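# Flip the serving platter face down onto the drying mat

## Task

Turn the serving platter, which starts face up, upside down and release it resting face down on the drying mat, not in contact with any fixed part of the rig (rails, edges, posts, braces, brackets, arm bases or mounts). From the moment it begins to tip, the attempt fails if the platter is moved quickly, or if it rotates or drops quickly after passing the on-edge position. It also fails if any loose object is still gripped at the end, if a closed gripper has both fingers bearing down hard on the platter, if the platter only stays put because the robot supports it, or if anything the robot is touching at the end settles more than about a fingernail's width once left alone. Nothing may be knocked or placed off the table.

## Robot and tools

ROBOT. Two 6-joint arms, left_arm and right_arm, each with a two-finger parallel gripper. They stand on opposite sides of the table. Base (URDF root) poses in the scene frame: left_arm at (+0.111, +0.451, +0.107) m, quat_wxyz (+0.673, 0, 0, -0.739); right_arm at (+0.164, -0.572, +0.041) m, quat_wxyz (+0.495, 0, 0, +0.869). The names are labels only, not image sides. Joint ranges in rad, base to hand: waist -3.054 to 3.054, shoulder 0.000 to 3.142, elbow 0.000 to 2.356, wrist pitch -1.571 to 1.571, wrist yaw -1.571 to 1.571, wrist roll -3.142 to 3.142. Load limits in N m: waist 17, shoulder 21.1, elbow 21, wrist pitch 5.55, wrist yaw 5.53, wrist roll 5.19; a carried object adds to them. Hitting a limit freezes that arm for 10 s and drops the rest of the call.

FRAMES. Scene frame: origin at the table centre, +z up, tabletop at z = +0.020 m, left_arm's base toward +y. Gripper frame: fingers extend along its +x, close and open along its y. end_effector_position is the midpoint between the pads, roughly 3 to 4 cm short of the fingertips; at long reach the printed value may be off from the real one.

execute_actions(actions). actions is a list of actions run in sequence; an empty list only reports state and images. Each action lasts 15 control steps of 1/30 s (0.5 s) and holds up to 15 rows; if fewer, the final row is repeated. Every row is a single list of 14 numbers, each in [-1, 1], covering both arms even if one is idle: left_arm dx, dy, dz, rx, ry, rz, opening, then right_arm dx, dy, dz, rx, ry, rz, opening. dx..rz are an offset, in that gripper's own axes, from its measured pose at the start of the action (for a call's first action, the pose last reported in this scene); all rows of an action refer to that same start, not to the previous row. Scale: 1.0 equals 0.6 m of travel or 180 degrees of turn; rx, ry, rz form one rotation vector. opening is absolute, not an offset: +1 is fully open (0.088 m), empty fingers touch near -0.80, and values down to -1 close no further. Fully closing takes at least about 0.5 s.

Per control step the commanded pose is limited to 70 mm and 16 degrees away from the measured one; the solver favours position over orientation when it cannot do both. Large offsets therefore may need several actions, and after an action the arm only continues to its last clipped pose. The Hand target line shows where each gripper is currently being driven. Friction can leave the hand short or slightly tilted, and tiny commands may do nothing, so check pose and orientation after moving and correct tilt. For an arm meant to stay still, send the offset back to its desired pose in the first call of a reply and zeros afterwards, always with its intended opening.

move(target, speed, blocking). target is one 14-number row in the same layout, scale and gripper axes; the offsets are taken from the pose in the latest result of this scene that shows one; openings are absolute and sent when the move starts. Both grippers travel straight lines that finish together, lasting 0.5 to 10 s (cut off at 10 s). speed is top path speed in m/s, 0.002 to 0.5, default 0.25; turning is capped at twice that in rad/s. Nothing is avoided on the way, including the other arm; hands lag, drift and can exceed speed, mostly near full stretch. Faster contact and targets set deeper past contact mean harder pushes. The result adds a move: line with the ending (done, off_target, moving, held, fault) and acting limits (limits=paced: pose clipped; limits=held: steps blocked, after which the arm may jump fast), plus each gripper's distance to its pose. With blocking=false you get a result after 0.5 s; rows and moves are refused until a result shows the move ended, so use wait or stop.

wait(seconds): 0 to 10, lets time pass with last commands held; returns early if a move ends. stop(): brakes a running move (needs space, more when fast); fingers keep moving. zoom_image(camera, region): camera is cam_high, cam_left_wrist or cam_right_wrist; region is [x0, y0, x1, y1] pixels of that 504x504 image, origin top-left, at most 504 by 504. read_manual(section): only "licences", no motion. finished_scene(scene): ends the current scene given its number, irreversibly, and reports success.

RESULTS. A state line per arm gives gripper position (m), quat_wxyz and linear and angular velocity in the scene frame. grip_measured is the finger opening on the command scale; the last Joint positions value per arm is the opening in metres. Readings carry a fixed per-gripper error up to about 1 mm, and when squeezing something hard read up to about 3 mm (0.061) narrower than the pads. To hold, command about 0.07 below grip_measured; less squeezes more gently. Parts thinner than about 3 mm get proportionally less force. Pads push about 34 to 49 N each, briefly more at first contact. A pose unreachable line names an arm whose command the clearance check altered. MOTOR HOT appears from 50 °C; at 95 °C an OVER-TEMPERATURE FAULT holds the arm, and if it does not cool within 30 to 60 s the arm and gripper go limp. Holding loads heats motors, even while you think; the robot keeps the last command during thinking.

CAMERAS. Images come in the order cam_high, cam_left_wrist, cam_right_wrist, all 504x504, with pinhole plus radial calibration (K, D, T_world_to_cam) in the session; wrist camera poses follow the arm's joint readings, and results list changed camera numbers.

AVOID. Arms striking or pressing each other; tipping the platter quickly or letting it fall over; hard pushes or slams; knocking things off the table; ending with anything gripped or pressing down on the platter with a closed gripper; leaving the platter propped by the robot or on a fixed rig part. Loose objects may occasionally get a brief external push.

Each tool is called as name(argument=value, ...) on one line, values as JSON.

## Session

execute_actions(actions=[])

Scene clock: 0.00 s.
left_arm: end_effector_position=(-0.1317, +0.3754, +0.2382) grip_measured=+0.988 end_effector_quat_wxyz=(-0.408, +0.625, -0.461, -0.479) end_effector_velocity=(+0.002, -0.000, -0.001) end_effector_angular_velocity=(-0.006, -0.012, +0.004) | right_arm: end_effector_position=(-0.0429, -0.5239, +0.3258) grip_measured=+1.000 end_effector_quat_wxyz=(-0.029, -0.186, +0.068, +0.980) end_effector_velocity=(+0.000, -0.003, +0.003) end_effector_angular_velocity=(-0.007, +0.016, +0.014)
Joint positions: left_arm=[-1.296  1.565  1.237 -1.324 -0.205  1.507  0.087] | right_arm=[ 0.304  0.629  0.858 -0.745 -0.751 -0.215  0.088]
Joint velocities: left_arm=[-0.002  0.002 -0.002 -0.007 -0.007 -0.007 -0.   ] | right_arm=[-0.002 -0.007 -0.002  0.007 -0.022  0.007  0.   ]
Heat: left arm: hottest shoulder 23 °C (+0.0 °C/min); right arm: hottest wrist pitch 22 °C (+0.0 °C/min).
Hand target (left_arm): -0.132, +0.375, +0.238; -0.408, +0.625, -0.461, -0.479
Hand target (right_arm): -0.043, -0.524, +0.326; -0.029, -0.186, +0.068, +0.980
camera_calibration (this result's frames):
cam_left_wrist: T_world_to_cam=[[0.976717, 0.213299, 0.0229598, 0.057821], [0.17239, -0.84405, 0.5078, 0.25505], [0.127693, -0.492019, -0.861169, 0.476792], [0, 0, 0, 1]] pos_world=[-0.161326, 0.437532, 0.279756]
cam_right_wrist: T_world_to_cam=[[-0.0359282, 0.994459, -0.0987978, 0.560995], [0.666199, -0.0498569, -0.744105, 0.274583], [-0.744908, -0.0925534, -0.660717, 0.211622], [0, 0, 0, 1]] pos_world=[-0.00513253, -0.52461, 0.399566]

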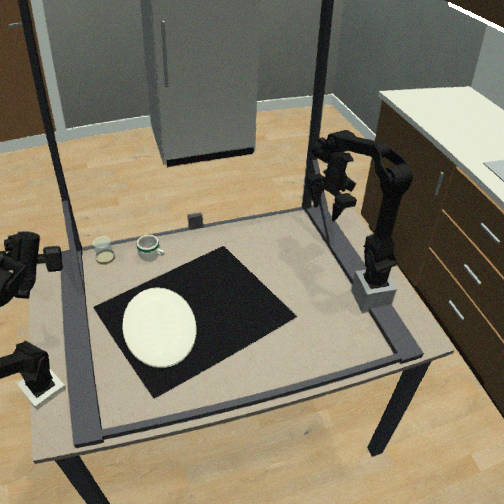

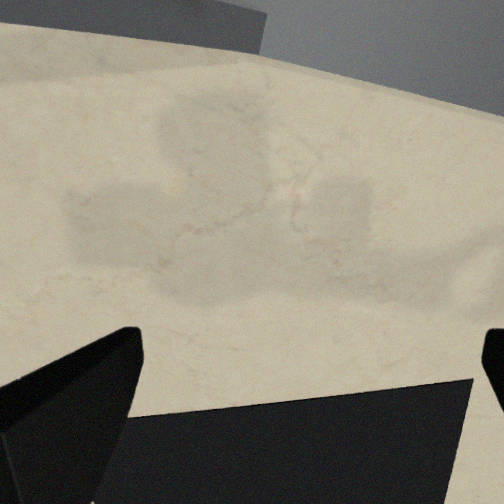

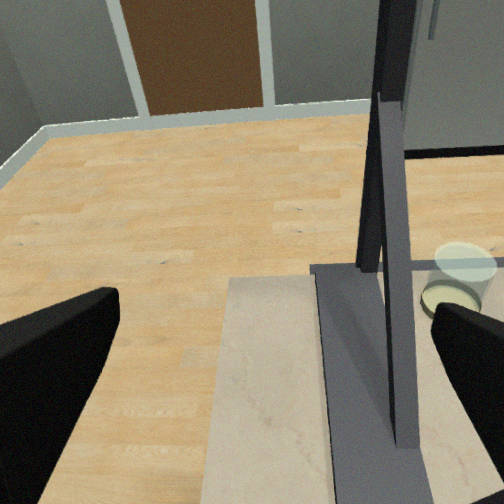

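move(target=[0,0,0,0,0,0,1,-0.15,-0.343,-0.232,0.64,-0.33,-0.444,0])

Scene clock: 7.13 s.
left_arm: end_effector_position=(-0.1317, +0.3754, +0.2382) grip_measured=+0.988 end_effector_quat_wxyz=(-0.408, +0.625, -0.461, -0.479) end_effector_velocity=(+0.001, -0.000, +0.001) end_effector_angular_velocity=(-0.009, +0.000, +0.018) | right_arm: end_effector_position=(+0.0860, -0.3326, +0.1966) grip_measured=+0.003 end_effector_quat_wxyz=(+0.658, +0.265, +0.651, +0.271) end_effector_velocity=(-0.001, -0.002, -0.003) end_effector_angular_velocity=(-0.028, -0.002, +0.017)
Joint positions: left_arm=[-1.296  1.565  1.237 -1.324 -0.205  1.507  0.087] | right_arm=[-0.001  0.918  0.684 -0.635  0.371  1.958  0.039]
Joint velocities: left_arm=[-0.002 -0.002  0.002 -0.007 -0.007 -0.022 -0.   ] | right_arm=[-0.002  0.007  0.007 -0.022 -0.022 -0.007 -0.   ]
Heat: left arm: hottest shoulder 23 °C (+0.0 °C/min); right arm: hottest wrist pitch 23 °C (+8.4 °C/min).
Hand target (left_arm): -0.132, +0.375, +0.238; -0.408, +0.625, -0.461, -0.479
Hand target (right_arm): +0.085, -0.331, +0.200; +0.655, +0.269, +0.652, +0.270
Off the commanded pose (left_arm): 0.000 m, 0 deg.
Off the commanded pose (right_arm): 0.005 m, 1 deg.
move: done
camera_calibration (this result's frames):
cam_left_wrist: T_world_to_cam=[[0.976717, 0.213299, 0.0229598, 0.057821], [0.17239, -0.84405, 0.5078, 0.25505], [0.127693, -0.492019, -0.861169, 0.476792], [0, 0, 0, 1]] pos_world=[-0.161326, 0.437532, 0.279756]
cam_right_wrist: T_world_to_cam=[[0.0553251, -0.719898, -0.691871, -0.0988996], [-0.939169, -0.272764, 0.208713, -0.0213335], [-0.33897, 0.638237, -0.691197, 0.454102], [0, 0, 0, 1]] pos_world=[0.139363, -0.366841, 0.2499]

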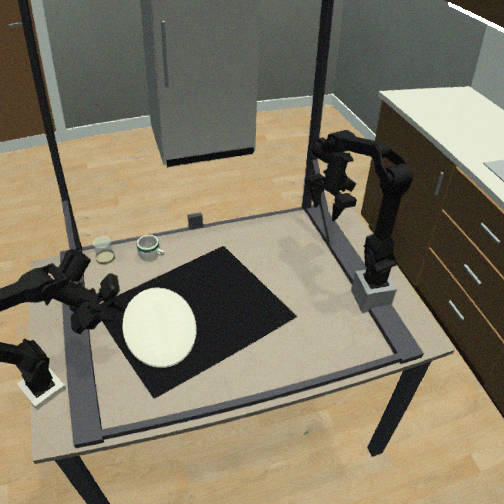

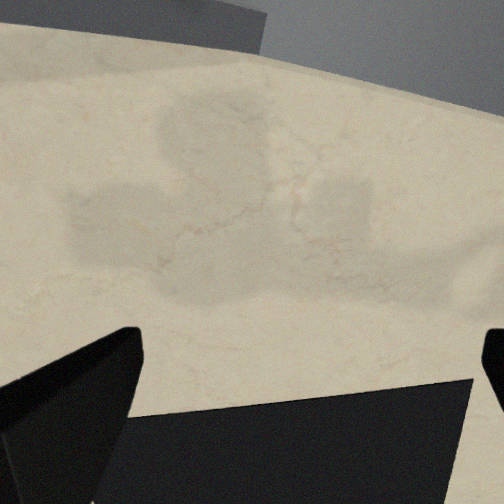

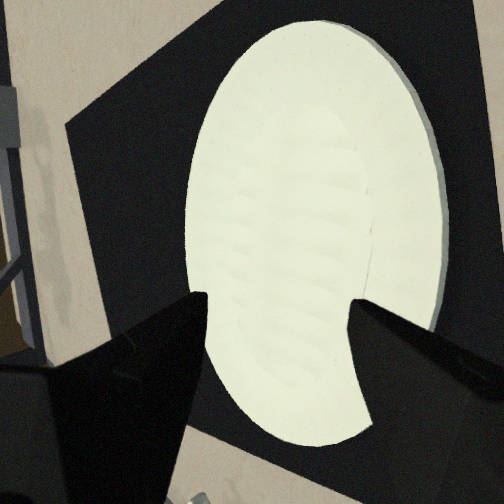

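move(target=[0,0,0,0,0,0,1,0.142,-0.122,0,0,0,-0.05,0], speed=0.1)

Scene clock: 9.57 s.
left_arm: end_effector_position=(-0.1317, +0.3754, +0.2382) grip_measured=+0.988 end_effector_quat_wxyz=(-0.408, +0.625, -0.461, -0.479) end_effector_velocity=(-0.001, -0.001, +0.000) end_effector_angular_velocity=(-0.009, +0.007, +0.004) | right_arm: end_effector_position=(+0.0851, -0.3222, +0.0904) grip_measured=+0.003 end_effector_quat_wxyz=(+0.674, +0.220, +0.670, +0.223) end_effector_velocity=(+0.002, -0.001, -0.006) end_effector_angular_velocity=(-0.018, -0.015, +0.014)
Joint positions: left_arm=[-1.296  1.565  1.237 -1.324 -0.205  1.507  0.087] | right_arm=[-0.074  1.184  0.444 -0.248  0.271  1.945  0.039]
Joint velocities: left_arm=[-0.002 -0.002 -0.002  0.007 -0.007 -0.007 -0.   ] | right_arm=[-0.007  0.017 -0.007  0.007 -0.007 -0.022 -0.   ]
Heat: left arm: hottest shoulder 23 °C (+0.0 °C/min); right arm: hottest wrist pitch 23 °C (+6.3 °C/min).
Hand target (left_arm): -0.132, +0.375, +0.238; -0.408, +0.625, -0.461, -0.479
Hand target (right_arm): +0.087, -0.325, +0.085; +0.677, +0.213, +0.670, +0.219
Off the commanded pose (left_arm): 0.000 m, 0 deg.
Off the commanded pose (right_arm): 0.007 m, 1 deg.
move: done
camera_calibration (this result's frames):
cam_left_wrist: T_world_to_cam=[[0.976717, 0.213299, 0.0229598, 0.057821], [0.17239, -0.84405, 0.5078, 0.25505], [0.127693, -0.492019, -0.861169, 0.476792], [0, 0, 0, 1]] pos_world=[-0.161326, 0.437532, 0.279756]
cam_right_wrist: T_world_to_cam=[[0.0494371, -0.810608, -0.583499, -0.203322], [-0.938673, -0.237313, 0.250151, 0.0105185], [-0.341246, 0.535348, -0.772628, 0.348222], [0, 0, 0, 1]] pos_world=[0.138755, -0.348738, 0.147777]

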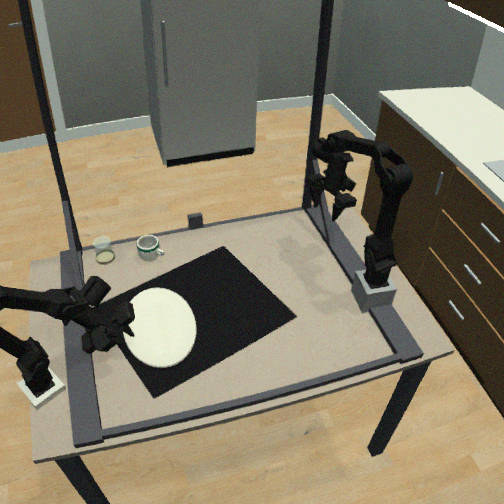

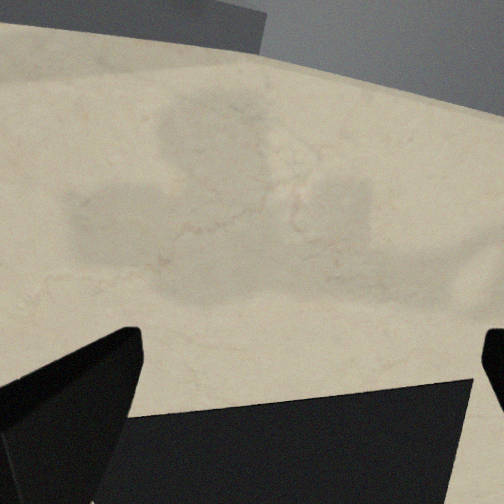

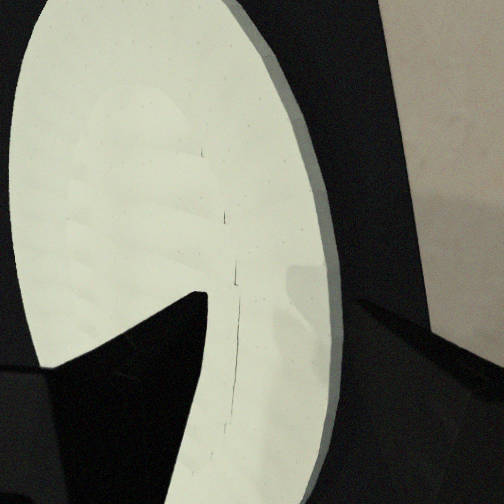

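move(target=[0,0,0,0,0,0,1,0.036,-0.015,0,0,0,0,0], speed=0.04)

move(target=[0,0,0,0,0,0,1,0.012,-0.02,0,0,0,0,-0.9], speed=0.03)

Scene clock: 10.70 s.
left_arm: end_effector_position=(-0.1317, +0.3754, +0.2382) grip_measured=+0.988 end_effector_quat_wxyz=(-0.408, +0.625, -0.461, -0.479) end_effector_velocity=(+0.001, +0.003, -0.000) end_effector_angular_velocity=(+0.008, -0.005, +0.000) | right_arm: end_effector_position=(+0.0834, -0.3134, +0.0732) grip_measured=+0.003 end_effector_quat_wxyz=(+0.670, +0.226, +0.669, +0.226) end_effector_velocity=(-0.001, -0.000, -0.002) end_effector_angular_velocity=(-0.010, +0.011, +0.011)
Joint positions: left_arm=[-1.296  1.565  1.237 -1.324 -0.205  1.507  0.087] | right_arm=[-0.084  1.277  0.409 -0.101  0.268  1.937  0.039]
Joint velocities: left_arm=[-0.007 -0.002 -0.002 -0.007  0.007 -0.007 -0.   ] | right_arm=[-0.007  0.007 -0.002  0.007 -0.022 -0.007 -0.   ]
Heat: left arm: hottest shoulder 23 °C (+0.0 °C/min); right arm: hottest wrist pitch 23 °C (+5.6 °C/min).
Hand target (left_arm): -0.132, +0.375, +0.238; -0.408, +0.625, -0.461, -0.479
Hand target (right_arm): +0.085, -0.317, +0.068; +0.674, +0.220, +0.670, +0.223
Off the commanded pose (left_arm): 0.000 m, 0 deg.
Off the commanded pose (right_arm): 0.007 m, 1 deg.
move: done
camera_calibration (this result's frames):
cam_left_wrist: T_world_to_cam=[[0.976717, 0.213299, 0.0229598, 0.057821], [0.17239, -0.84405, 0.5078, 0.25505], [0.127693, -0.492019, -0.861169, 0.476792], [0, 0, 0, 1]] pos_world=[-0.161326, 0.437532, 0.279756]
cam_right_wrist: T_world_to_cam=[[0.0444206, -0.801678, -0.596103, -0.202005], [-0.937811, -0.239101, 0.251675, 0.0144993], [-0.344291, 0.547853, -0.762444, 0.333052], [0, 0, 0, 1]] pos_world=[0.137238, -0.34094, 0.129869]

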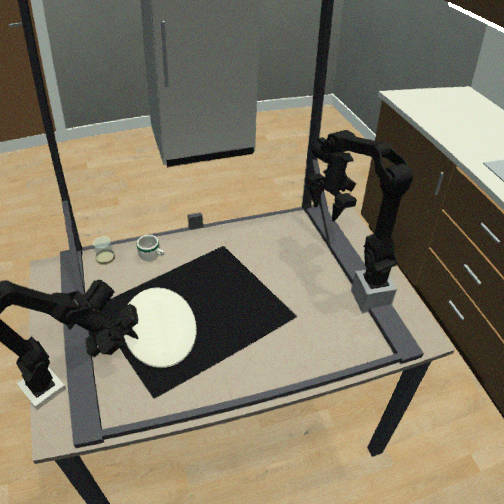

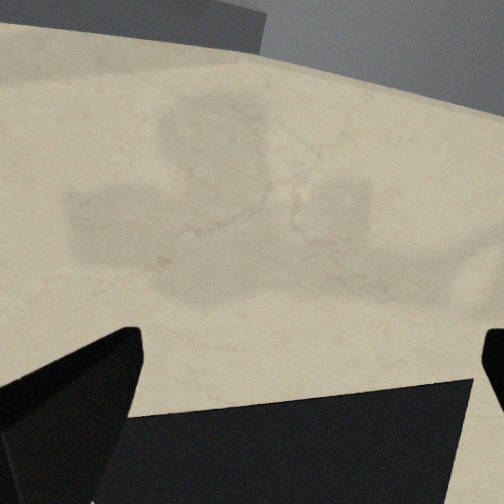

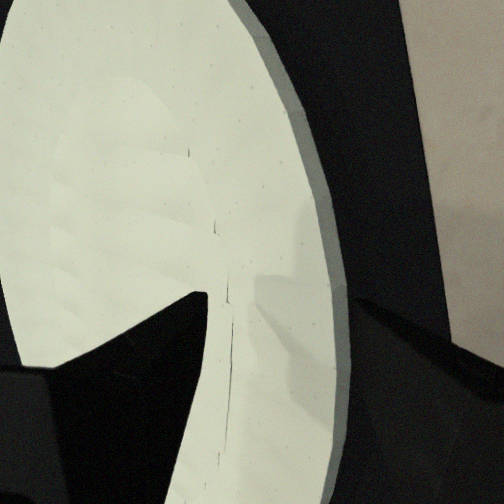

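Scene clock: 11.43 s.
left_arm: end_effector_position=(-0.1317, +0.3754, +0.2382) grip_measured=+0.988 end_effector_quat_wxyz=(-0.408, +0.625, -0.461, -0.479) end_effector_velocity=(+0.003, -0.002, +0.001) end_effector_angular_velocity=(-0.023, -0.007, +0.017) | right_arm: end_effector_position=(+0.0813, -0.3183, +0.0651) grip_measured=-0.546 end_effector_quat_wxyz=(+0.667, +0.225, +0.671, +0.232) end_effector_velocity=(+0.001, -0.007, -0.006) end_effector_angular_velocity=(-0.022, -0.009, +0.012)
Joint positions: left_arm=[-1.296  1.565  1.237 -1.324 -0.205  1.507  0.087] | right_arm=[-0.068  1.286  0.37  -0.047  0.271  1.94   0.012]
Joint velocities: left_arm=[-0.002 -0.002 -0.002 -0.007 -0.022 -0.022 -0.   ] | right_arm=[ 0.002 -0.002 -0.017 -0.007 -0.007 -0.007  0.   ]
Heat: left arm: hottest shoulder 23 °C (+0.0 °C/min); right arm: hottest wrist pitch 24 °C (+10.5 °C/min).
Hand target (left_arm): -0.132, +0.375, +0.238; -0.408, +0.625, -0.461, -0.479
Hand target (right_arm): +0.083, -0.319, +0.060; +0.670, +0.226, +0.669, +0.226
Off the commanded pose (left_arm): 0.000 m, 0 deg.
Off the commanded pose (right_arm): 0.005 m, 1 deg.
move: done
camera_calibration (this result's frames):
cam_left_wrist: T_world_to_cam=[[0.976717, 0.213299, 0.0229598, 0.057821], [0.17239, -0.84405, 0.5078, 0.25505], [0.127693, -0.492019, -0.861169, 0.476792], [0, 0, 0, 1]] pos_world=[-0.161326, 0.437532, 0.279756]
cam_right_wrist: T_world_to_cam=[[0.052558, -0.797443, -0.601102, -0.209656], [-0.934156, -0.252021, 0.252661, 0.00900071], [-0.352973, 0.548243, -0.758181, 0.329393], [0, 0, 0, 1]] pos_world=[0.135694, -0.345507, 0.121441]

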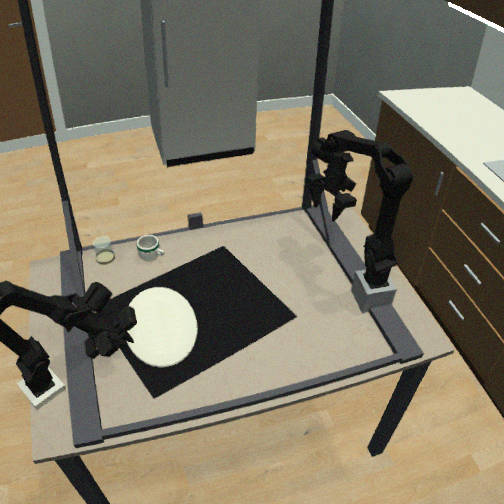

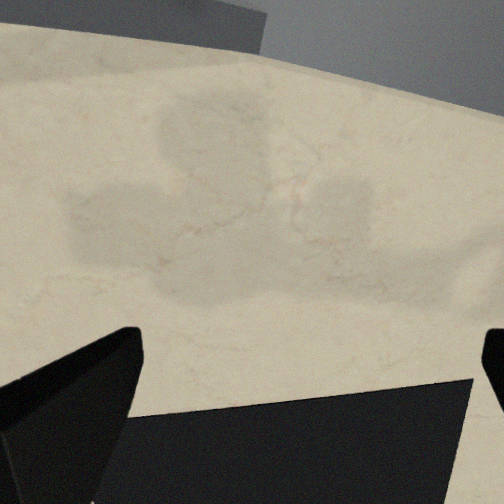

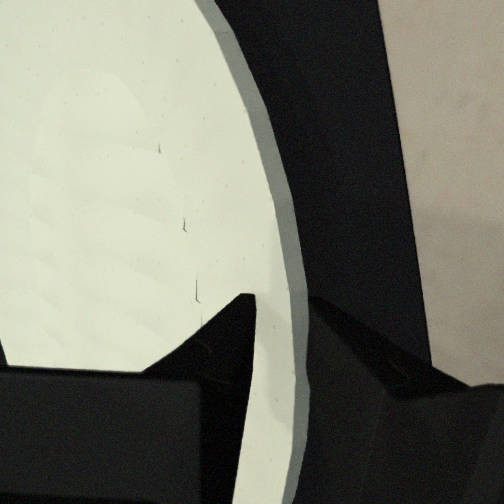

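move(target=[0.025,-0.11,-0.503,-0.428,0.059,0.137,0,-0.083,0.07,0,0,0,0,-0.9], speed=0.13)

Scene clock: 17.63 s.
left_arm: end_effector_position=(+0.0006, +0.1059, +0.2851) grip_measured=+0.002 end_effector_quat_wxyz=(+0.202, +0.677, -0.209, -0.677) end_effector_velocity=(+0.002, +0.000, +0.001) end_effector_angular_velocity=(-0.000, -0.003, +0.012) | right_arm: end_effector_position=(+0.0823, -0.3185, +0.1240) grip_measured=-0.798 end_effector_quat_wxyz=(+0.671, +0.219, +0.671, +0.228) end_effector_velocity=(-0.001, -0.002, -0.001) end_effector_angular_velocity=(-0.009, -0.011, +0.024)
Joint positions: left_arm=[-0.305  1.48   1.216 -0.754 -0.215  1.243  0.039] | right_arm=[-0.074  1.125  0.555 -0.408  0.265  1.936  0.   ]
Joint velocities: left_arm=[ 0.002 -0.002  0.002 -0.007 -0.007 -0.007  0.   ] | right_arm=[ 0.002 -0.002 -0.002 -0.007 -0.007 -0.022  0.   ]
Heat: left arm: hottest shoulder 24 °C (+3.4 °C/min); right arm: hottest wrist pitch 24 °C (+6.8 °C/min).
Hand target (left_arm): -0.000, +0.102, +0.289; +0.209, +0.673, -0.209, -0.678
Hand target (right_arm): +0.082, -0.315, +0.130; +0.667, +0.225, +0.671, +0.232
Off the commanded pose (left_arm): 0.007 m, 1 deg.
Off the commanded pose (right_arm): 0.007 m, 1 deg.
move: done
camera_calibration (this result's frames):
cam_left_wrist: T_world_to_cam=[[0.0281239, 0.801747, -0.597002, 0.0999711], [0.948505, 0.167106, 0.269099, -0.0585365], [0.315512, -0.573827, -0.755761, 0.346169], [0, 0, 0, 1]] pos_world=[-0.0565096, 0.128271, 0.337056]
cam_right_wrist: T_world_to_cam=[[0.0559859, -0.806773, -0.588203, -0.179297], [-0.935334, -0.248489, 0.251799, -0.00369874], [-0.349307, 0.536069, -0.768515, 0.371578], [0, 0, 0, 1]] pos_world=[0.136373, -0.344763, 0.181032]

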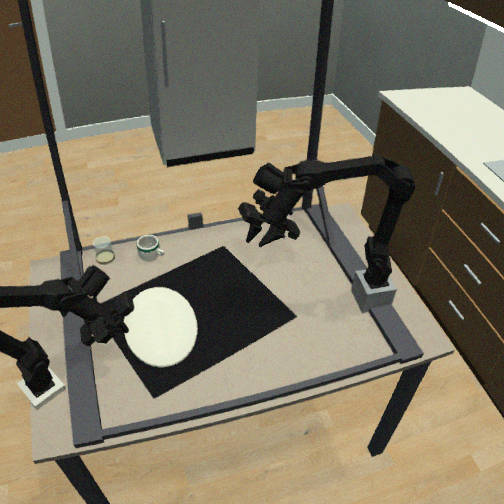

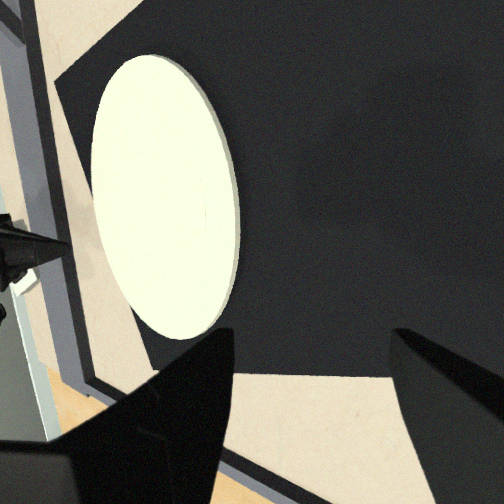

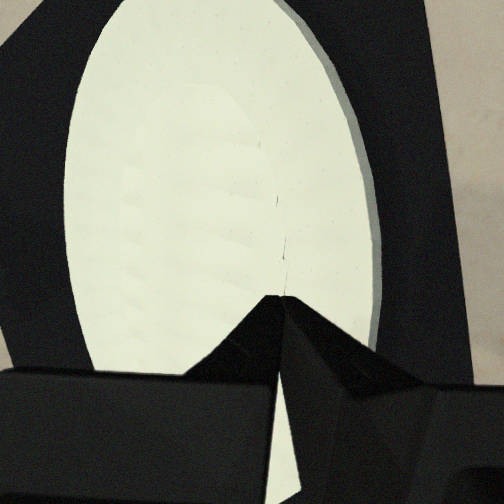

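move(target=[0,0,0,0,0,0,0,0.052,-0.082,0,0,0,0,-0.9], speed=0.1)

move(target=[0,0,0,0,0,0,0,0.062,0.08,0,0,0,0,-0.9], speed=0.04)

Scene clock: 18.90 s.
left_arm: end_effector_position=(+0.0007, +0.1057, +0.2853) grip_measured=+0.002 end_effector_quat_wxyz=(+0.203, +0.676, -0.208, -0.677) end_effector_velocity=(-0.001, +0.003, +0.001) end_effector_angular_velocity=(+0.005, +0.009, -0.000) | right_arm: end_effector_position=(+0.0808, -0.3359, +0.0749) grip_measured=-0.798 end_effector_quat_wxyz=(+0.666, +0.223, +0.673, +0.232) end_effector_velocity=(+0.001, -0.002, -0.006) end_effector_angular_velocity=(-0.009, +0.006, -0.004)
Joint positions: left_arm=[-0.304  1.48   1.217 -0.754 -0.215  1.243  0.039] | right_arm=[-0.022  1.166  0.354 -0.165  0.291  1.98   0.   ]
Joint velocities: left_arm=[-0.002 -0.007 -0.002 -0.007  0.007 -0.007 -0.   ] | right_arm=[-0.002  0.012 -0.017  0.022 -0.007  0.007  0.   ]
Heat: left arm: hottest shoulder 24 °C (+3.2 °C/min); right arm: hottest wrist pitch 24 °C (+6.3 °C/min).
Hand target (left_arm): +0.001, +0.106, +0.285; +0.202, +0.677, -0.209, -0.677
Hand target (right_arm): +0.083, -0.339, +0.070; +0.671, +0.219, +0.671, +0.228
Off the commanded pose (left_arm): 0.000 m, 0 deg.
Off the commanded pose (right_arm): 0.007 m, 1 deg.
move: done
camera_calibration (this result's frames):
cam_left_wrist: T_world_to_cam=[[0.0268799, 0.801356, -0.597584, 0.100505], [0.948528, 0.168258, 0.268298, -0.0584732], [0.31555, -0.574037, -0.755586, 0.346121], [0, 0, 0, 1]] pos_world=[-0.0564569, 0.127985, 0.337273]
cam_right_wrist: T_world_to_cam=[[0.0532324, -0.799691, -0.598047, -0.218811], [-0.932543, -0.253988, 0.256619, 0.000477719], [-0.357112, 0.544045, -0.759267, 0.345289], [0, 0, 0, 1]] pos_world=[0.1354, -0.362712, 0.131185]

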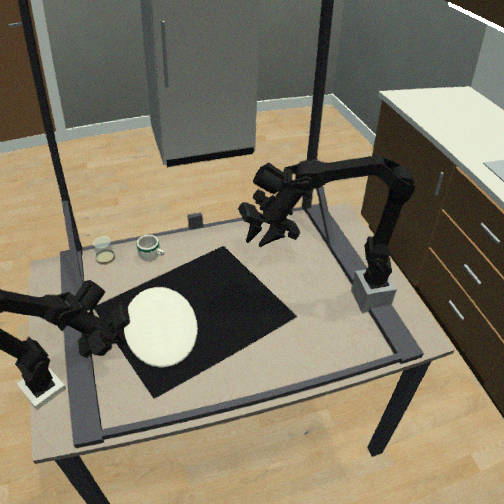

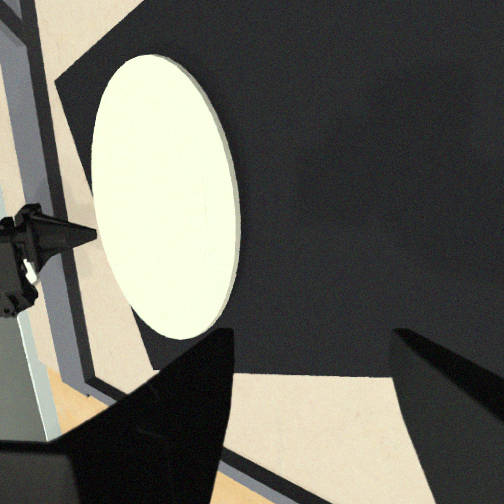

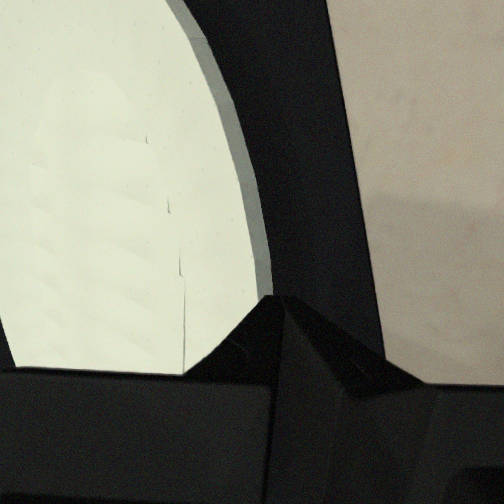

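Scene clock: 20.67 s.
left_arm: end_effector_position=(+0.0007, +0.1057, +0.2853) grip_measured=+0.002 end_effector_quat_wxyz=(+0.203, +0.676, -0.208, -0.677) end_effector_velocity=(-0.000, -0.001, +0.001) end_effector_angular_velocity=(-0.009, +0.001, +0.007) | right_arm: end_effector_position=(+0.0870, -0.3086, +0.0565) grip_measured=-0.798 end_effector_quat_wxyz=(+0.684, +0.183, +0.674, +0.211) end_effector_velocity=(+0.004, -0.002, -0.002) end_effector_angular_velocity=(-0.018, -0.018, -0.005)
Joint positions: left_arm=[-0.304  1.48   1.217 -0.754 -0.215  1.243  0.039] | right_arm=[-0.133  1.385  0.45  -0.11   0.214  1.874  0.   ]
Joint velocities: left_arm=[-0.002 -0.002 -0.002  0.007 -0.007 -0.007 -0.   ] | right_arm=[-0.007  0.002  0.002 -0.022  0.007 -0.007  0.   ]
Heat: left arm: hottest shoulder 24 °C (+2.9 °C/min); right arm: hottest wrist pitch 25 °C (+8.7 °C/min).
Hand target (left_arm): +0.001, +0.106, +0.285; +0.203, +0.676, -0.208, -0.677
Hand target (right_arm): +0.081, -0.279, +0.078; +0.666, +0.223, +0.673, +0.231
Off the commanded pose (left_arm): 0.000 m, 0 deg.
Off the commanded pose (right_arm): 0.039 m, 6 deg.
move: off_target (right_arm)
camera_calibration (this result's frames):
cam_left_wrist: T_world_to_cam=[[0.0268799, 0.801356, -0.597584, 0.100505], [0.948528, 0.168258, 0.268298, -0.0584732], [0.31555, -0.574037, -0.755586, 0.346121], [0, 0, 0, 1]] pos_world=[-0.0564569, 0.127985, 0.337273]
cam_right_wrist: T_world_to_cam=[[0.0853304, -0.848721, -0.521911, -0.230515], [-0.936412, -0.247259, 0.248988, 0.0207717], [-0.340368, 0.467478, -0.815852, 0.296751], [0, 0, 0, 1]] pos_world=[0.140125, -0.329231, 0.116625]

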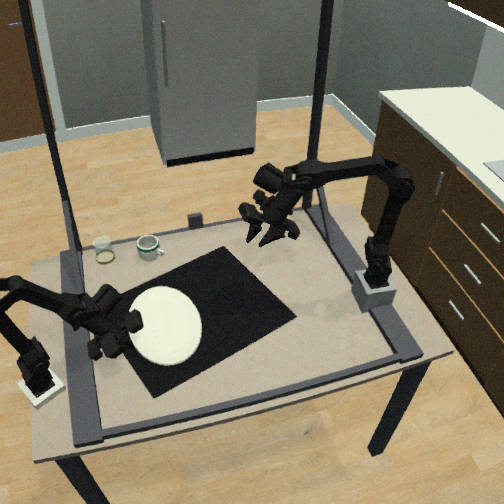

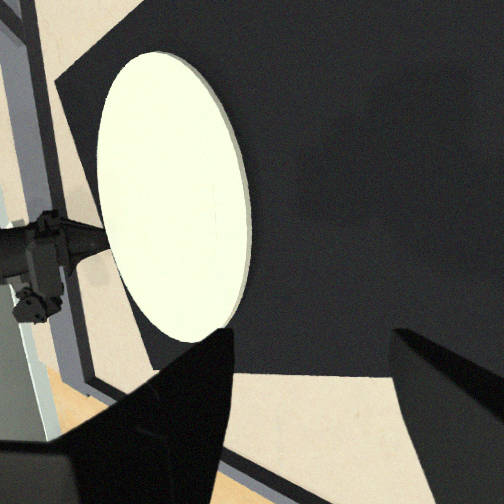

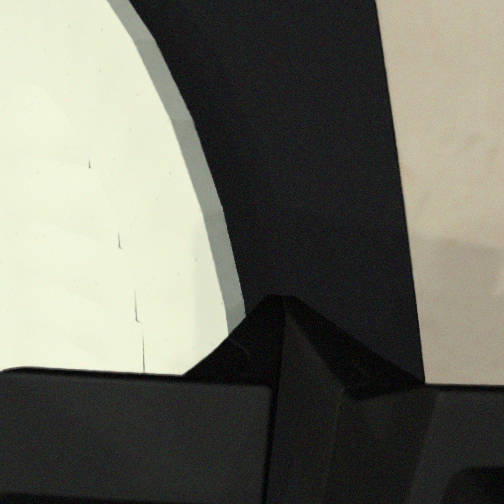

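move(target=[0,0,0,0,0,0,0,0.015,0.075,0,0,0,0.03,-0.9], speed=0.04)

Scene clock: 22.30 s.
left_arm: end_effector_position=(+0.0007, +0.1057, +0.2853) grip_measured=+0.002 end_effector_quat_wxyz=(+0.203, +0.676, -0.208, -0.677) end_effector_velocity=(+0.000, +0.005, -0.002) end_effector_angular_velocity=(+0.018, -0.018, -0.010) | right_arm: end_effector_position=(+0.0875, -0.3077, +0.0556) grip_measured=-0.798 end_effector_quat_wxyz=(+0.686, +0.163, +0.673, +0.223) end_effector_velocity=(-0.000, -0.003, -0.003) end_effector_angular_velocity=(-0.018, +0.009, +0.010)
Joint positions: left_arm=[-0.304  1.48   1.217 -0.754 -0.215  1.243  0.039] | right_arm=[-0.146  1.392  0.456 -0.114  0.195  1.819  0.   ]
Joint velocities: left_arm=[-0.007 -0.002 -0.002 -0.022 -0.007  0.007  0.   ] | right_arm=[-0.007  0.002 -0.002 -0.007 -0.022 -0.007  0.   ]
Heat: left arm: hottest shoulder 24 °C (+2.7 °C/min); right arm: hottest wrist pitch 27 °C (+13.5 °C/min).
Hand target (left_arm): +0.001, +0.106, +0.285; +0.203, +0.676, -0.208, -0.677
Hand target (right_arm): +0.087, -0.271, +0.077; +0.674, +0.215, +0.664, +0.242
Off the commanded pose (left_arm): 0.000 m, 0 deg.
Off the commanded pose (right_arm): 0.045 m, 7 deg.
move: off_target (right_arm)
camera_calibration (this result's frames):
cam_left_wrist: T_world_to_cam=[[0.0268799, 0.801356, -0.597584, 0.100505], [0.948528, 0.168258, 0.268298, -0.0584732], [0.31555, -0.574037, -0.755586, 0.346121], [0, 0, 0, 1]] pos_world=[-0.0564569, 0.127985, 0.337273]
cam_right_wrist: T_world_to_cam=[[0.130199, -0.849827, -0.510727, -0.235217], [-0.928927, -0.284634, 0.236808, 0.0101986], [-0.346616, 0.443597, -0.826486, 0.289611], [0, 0, 0, 1]] pos_world=[0.140482, -0.325462, 0.116812]

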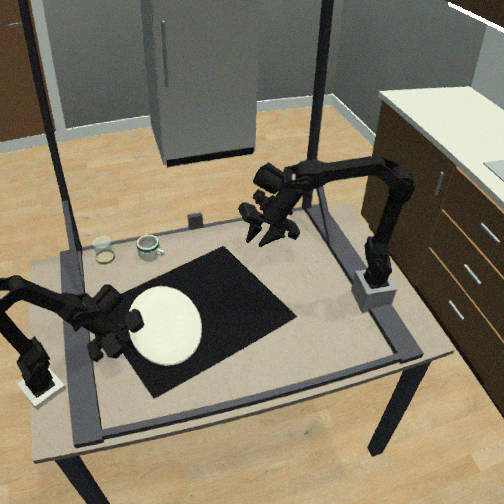

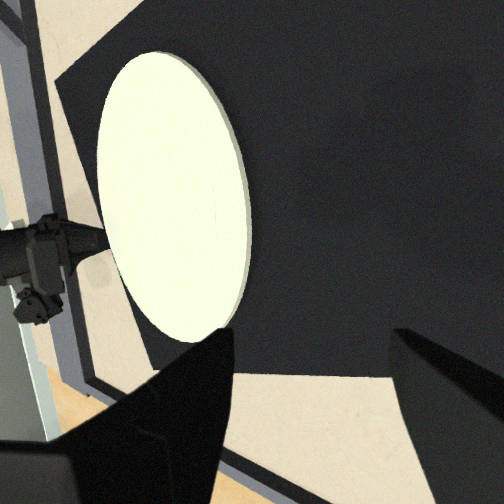

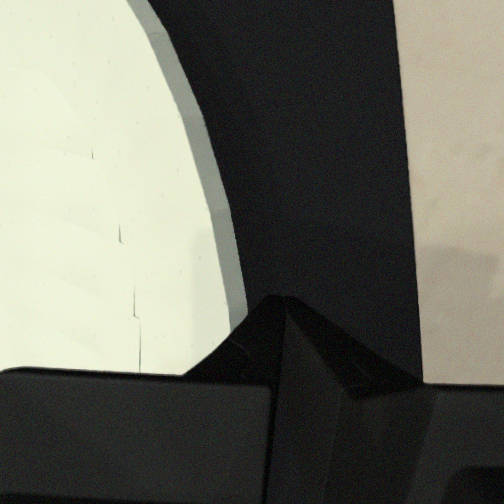

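move(target=[0,0,0,0,0,0,0,-0.06,0.012,0,0.02,0,0.07,0], speed=0.08)

Scene clock: 24.27 s.
left_arm: end_effector_position=(+0.0007, +0.1057, +0.2853) grip_measured=+0.002 end_effector_quat_wxyz=(+0.203, +0.676, -0.208, -0.677) end_effector_velocity=(+0.001, +0.002, -0.001) end_effector_angular_velocity=(+0.004, +0.004, +0.020) | right_arm: end_effector_position=(+0.0860, -0.3174, +0.0921) grip_measured=-0.003 end_effector_quat_wxyz=(+0.651, +0.258, +0.658, +0.277) end_effector_velocity=(+0.003, -0.005, -0.003) end_effector_angular_velocity=(-0.013, -0.007, -0.008)
Joint positions: left_arm=[-0.304  1.48   1.217 -0.754 -0.215  1.243  0.039] | right_arm=[-0.069  1.133  0.337 -0.049  0.3    1.892  0.039]
Joint velocities: left_arm=[-0.002 -0.002 -0.002 -0.007 -0.007 -0.022 -0.   ] | right_arm=[ 0.002 -0.017 -0.012 -0.022  0.007  0.007  0.   ]
Heat: left arm: hottest shoulder 24 °C (+2.5 °C/min); right arm: hottest wrist pitch 28 °C (+14.8 °C/min).
Hand target (left_arm): +0.001, +0.106, +0.285; +0.203, +0.676, -0.208, -0.677
Hand target (right_arm): +0.087, -0.320, +0.090; +0.652, +0.258, +0.657, +0.275
Off the commanded pose (left_arm): 0.000 m, 0 deg.
Off the commanded pose (right_arm): 0.004 m, 0 deg.
move: done
camera_calibration (this result's frames):
cam_left_wrist: T_world_to_cam=[[0.0268799, 0.801356, -0.597584, 0.100505], [0.948528, 0.168258, 0.268298, -0.0584732], [0.31555, -0.574037, -0.755586, 0.346121], [0, 0, 0, 1]] pos_world=[-0.0564569, 0.127985, 0.337273]
cam_right_wrist: T_world_to_cam=[[0.0647382, -0.720703, -0.690214, -0.161438], [-0.929386, -0.295416, 0.221294, -0.0045084], [-0.363388, 0.627149, -0.688936, 0.370646], [0, 0, 0, 1]] pos_world=[0.140949, -0.350131, 0.144922]

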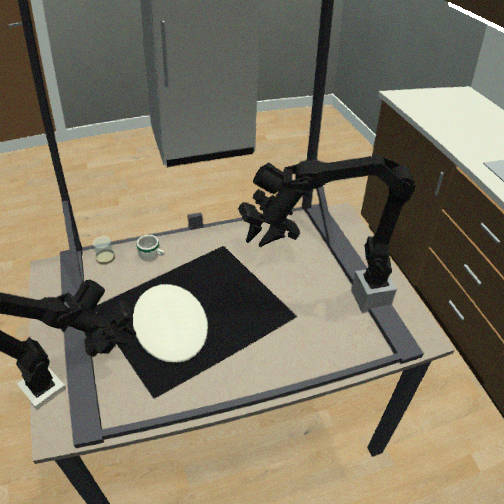

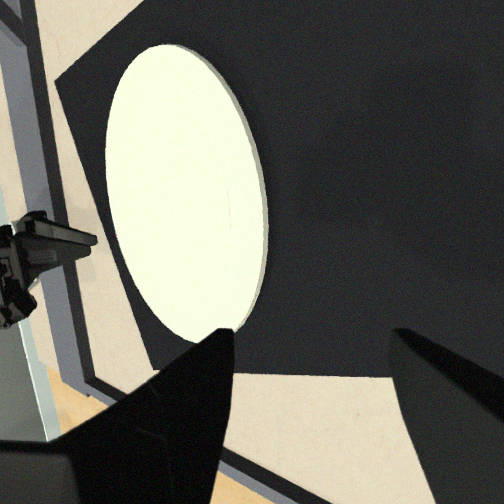

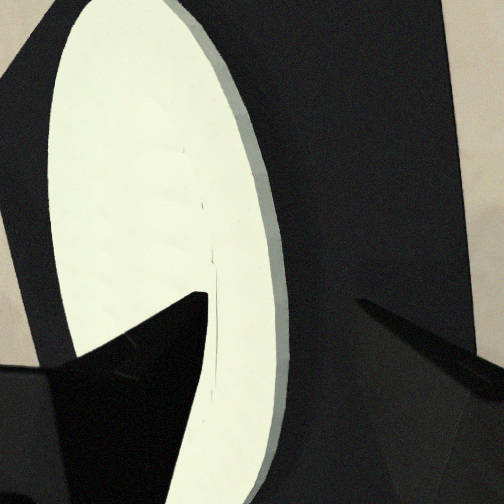

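move(target=[0,0,0,0,0,0,0,0.045,-0.003,0,0,0,0,0], speed=0.06)

move(target=[0,0,0,0,0,0,0,0.036,0.022,0,0,0,0,0], speed=0.04)

Scene clock: 25.37 s.
left_arm: end_effector_position=(+0.0007, +0.1057, +0.2853) grip_measured=+0.002 end_effector_quat_wxyz=(+0.203, +0.676, -0.208, -0.677) end_effector_velocity=(+0.000, +0.005, -0.006) end_effector_angular_velocity=(+0.032, -0.002, -0.000) | right_arm: end_effector_position=(+0.0843, -0.2981, +0.0756) grip_measured=-0.003 end_effector_quat_wxyz=(+0.648, +0.263, +0.658, +0.279) end_effector_velocity=(+0.001, +0.001, -0.003) end_effector_angular_velocity=(+0.000, +0.001, +0.003)
Joint positions: left_arm=[-0.304  1.48   1.217 -0.754 -0.215  1.243  0.039] | right_arm=[-0.106  1.299  0.336  0.137  0.278  1.866  0.039]
Joint velocities: left_arm=[-0.002  0.002 -0.007 -0.022  0.007 -0.007  0.   ] | right_arm=[-0.007  0.012 -0.007  0.022 -0.007 -0.007 -0.   ]
Heat: left arm: hottest shoulder 24 °C (+2.4 °C/min); right arm: hottest wrist pitch 28 °C (+14.2 °C/min).
Hand target (left_arm): +0.001, +0.106, +0.285; +0.203, +0.676, -0.208, -0.677
Hand target (right_arm): +0.085, -0.300, +0.072; +0.651, +0.258, +0.659, +0.277
Off the commanded pose (left_arm): 0.000 m, 0 deg.
Off the commanded pose (right_arm): 0.005 m, 1 deg.
move: done
camera_calibration (this result's frames):
cam_left_wrist: T_world_to_cam=[[0.0268799, 0.801356, -0.597584, 0.100505], [0.948528, 0.168258, 0.268298, -0.0584732], [0.31555, -0.574037, -0.755586, 0.346121], [0, 0, 0, 1]] pos_world=[-0.0564569, 0.127985, 0.337273]
cam_right_wrist: T_world_to_cam=[[0.059784, -0.713543, -0.698056, -0.155662], [-0.929136, -0.295393, 0.222371, 0.00309611], [-0.364872, 0.635295, -0.680638, 0.348435], [0, 0, 0, 1]] pos_world=[0.139317, -0.331516, 0.127809]

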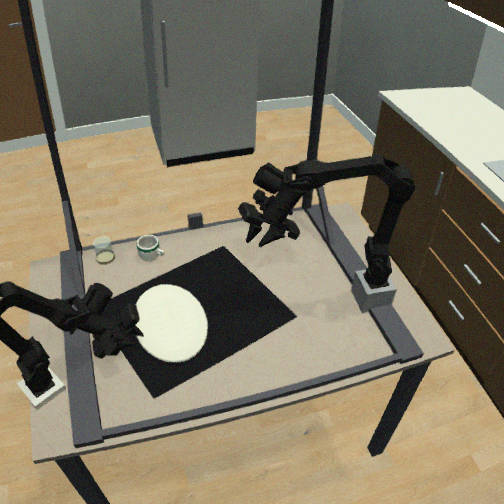

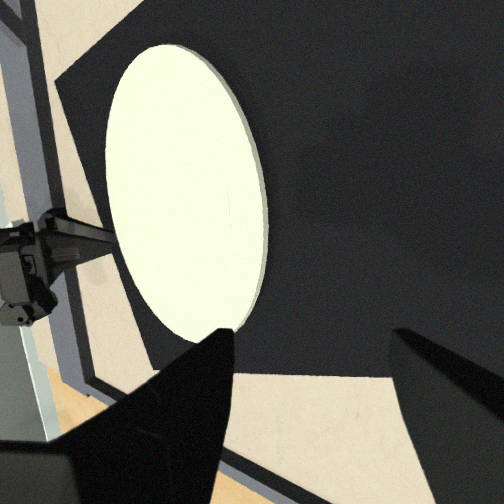

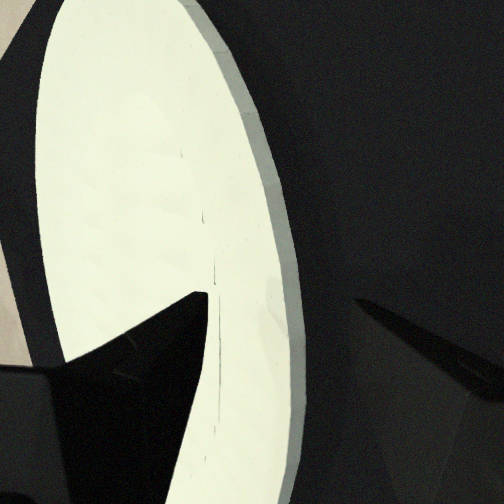

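Scene clock: 26.33 s.
left_arm: end_effector_position=(+0.0007, +0.1057, +0.2853) grip_measured=+0.002 end_effector_quat_wxyz=(+0.203, +0.676, -0.208, -0.677) end_effector_velocity=(+0.001, +0.002, -0.001) end_effector_angular_velocity=(+0.004, -0.005, +0.007) | right_arm: end_effector_position=(+0.0846, -0.2773, +0.0681) grip_measured=-0.003 end_effector_quat_wxyz=(+0.650, +0.262, +0.658, +0.276) end_effector_velocity=(+0.001, +0.002, -0.000) end_effector_angular_velocity=(+0.001, -0.010, +0.013)
Joint positions: left_arm=[-0.304  1.48   1.217 -0.754 -0.215  1.243  0.039] | right_arm=[-0.148  1.427  0.387  0.216  0.251  1.835  0.039]
Joint velocities: left_arm=[-0.002 -0.002 -0.002 -0.007 -0.007 -0.007 -0.   ] | right_arm=[-0.007  0.007  0.002  0.007 -0.007 -0.022 -0.   ]
Heat: left arm: hottest shoulder 24 °C (+2.3 °C/min); right arm: hottest wrist pitch 28 °C (+13.7 °C/min).
Hand target (left_arm): +0.001, +0.106, +0.285; +0.203, +0.676, -0.208, -0.677
Hand target (right_arm): +0.083, -0.274, +0.070; +0.648, +0.263, +0.658, +0.279
Off the commanded pose (left_arm): 0.000 m, 0 deg.
Off the commanded pose (right_arm): 0.004 m, 0 deg.
move: done
camera_calibration (this result's frames):
cam_left_wrist: T_world_to_cam=[[0.0268799, 0.801356, -0.597584, 0.100505], [0.948528, 0.168258, 0.268298, -0.0584732], [0.31555, -0.574037, -0.755586, 0.346121], [0, 0, 0, 1]] pos_world=[-0.0564569, 0.127985, 0.337273]
cam_right_wrist: T_world_to_cam=[[0.0594875, -0.717306, -0.694214, -0.147385], [-0.930455, -0.291725, 0.221698, 0.0124353], [-0.361544, 0.632747, -0.684775, 0.329473], [0, 0, 0, 1]] pos_world=[0.139457, -0.310566, 0.120541]

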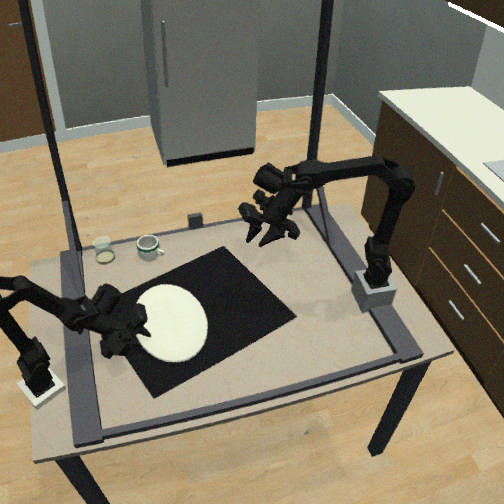

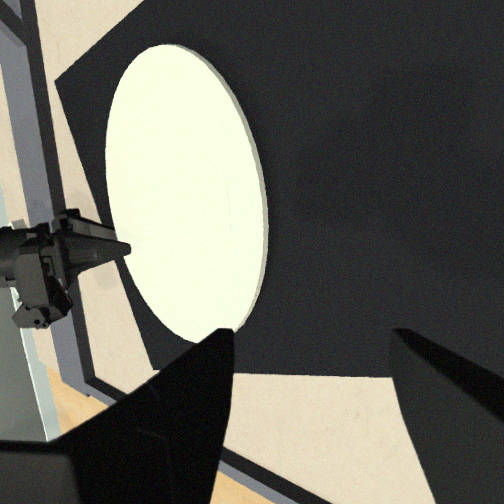

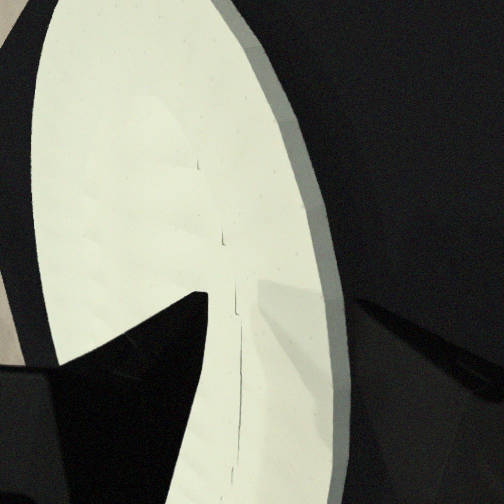

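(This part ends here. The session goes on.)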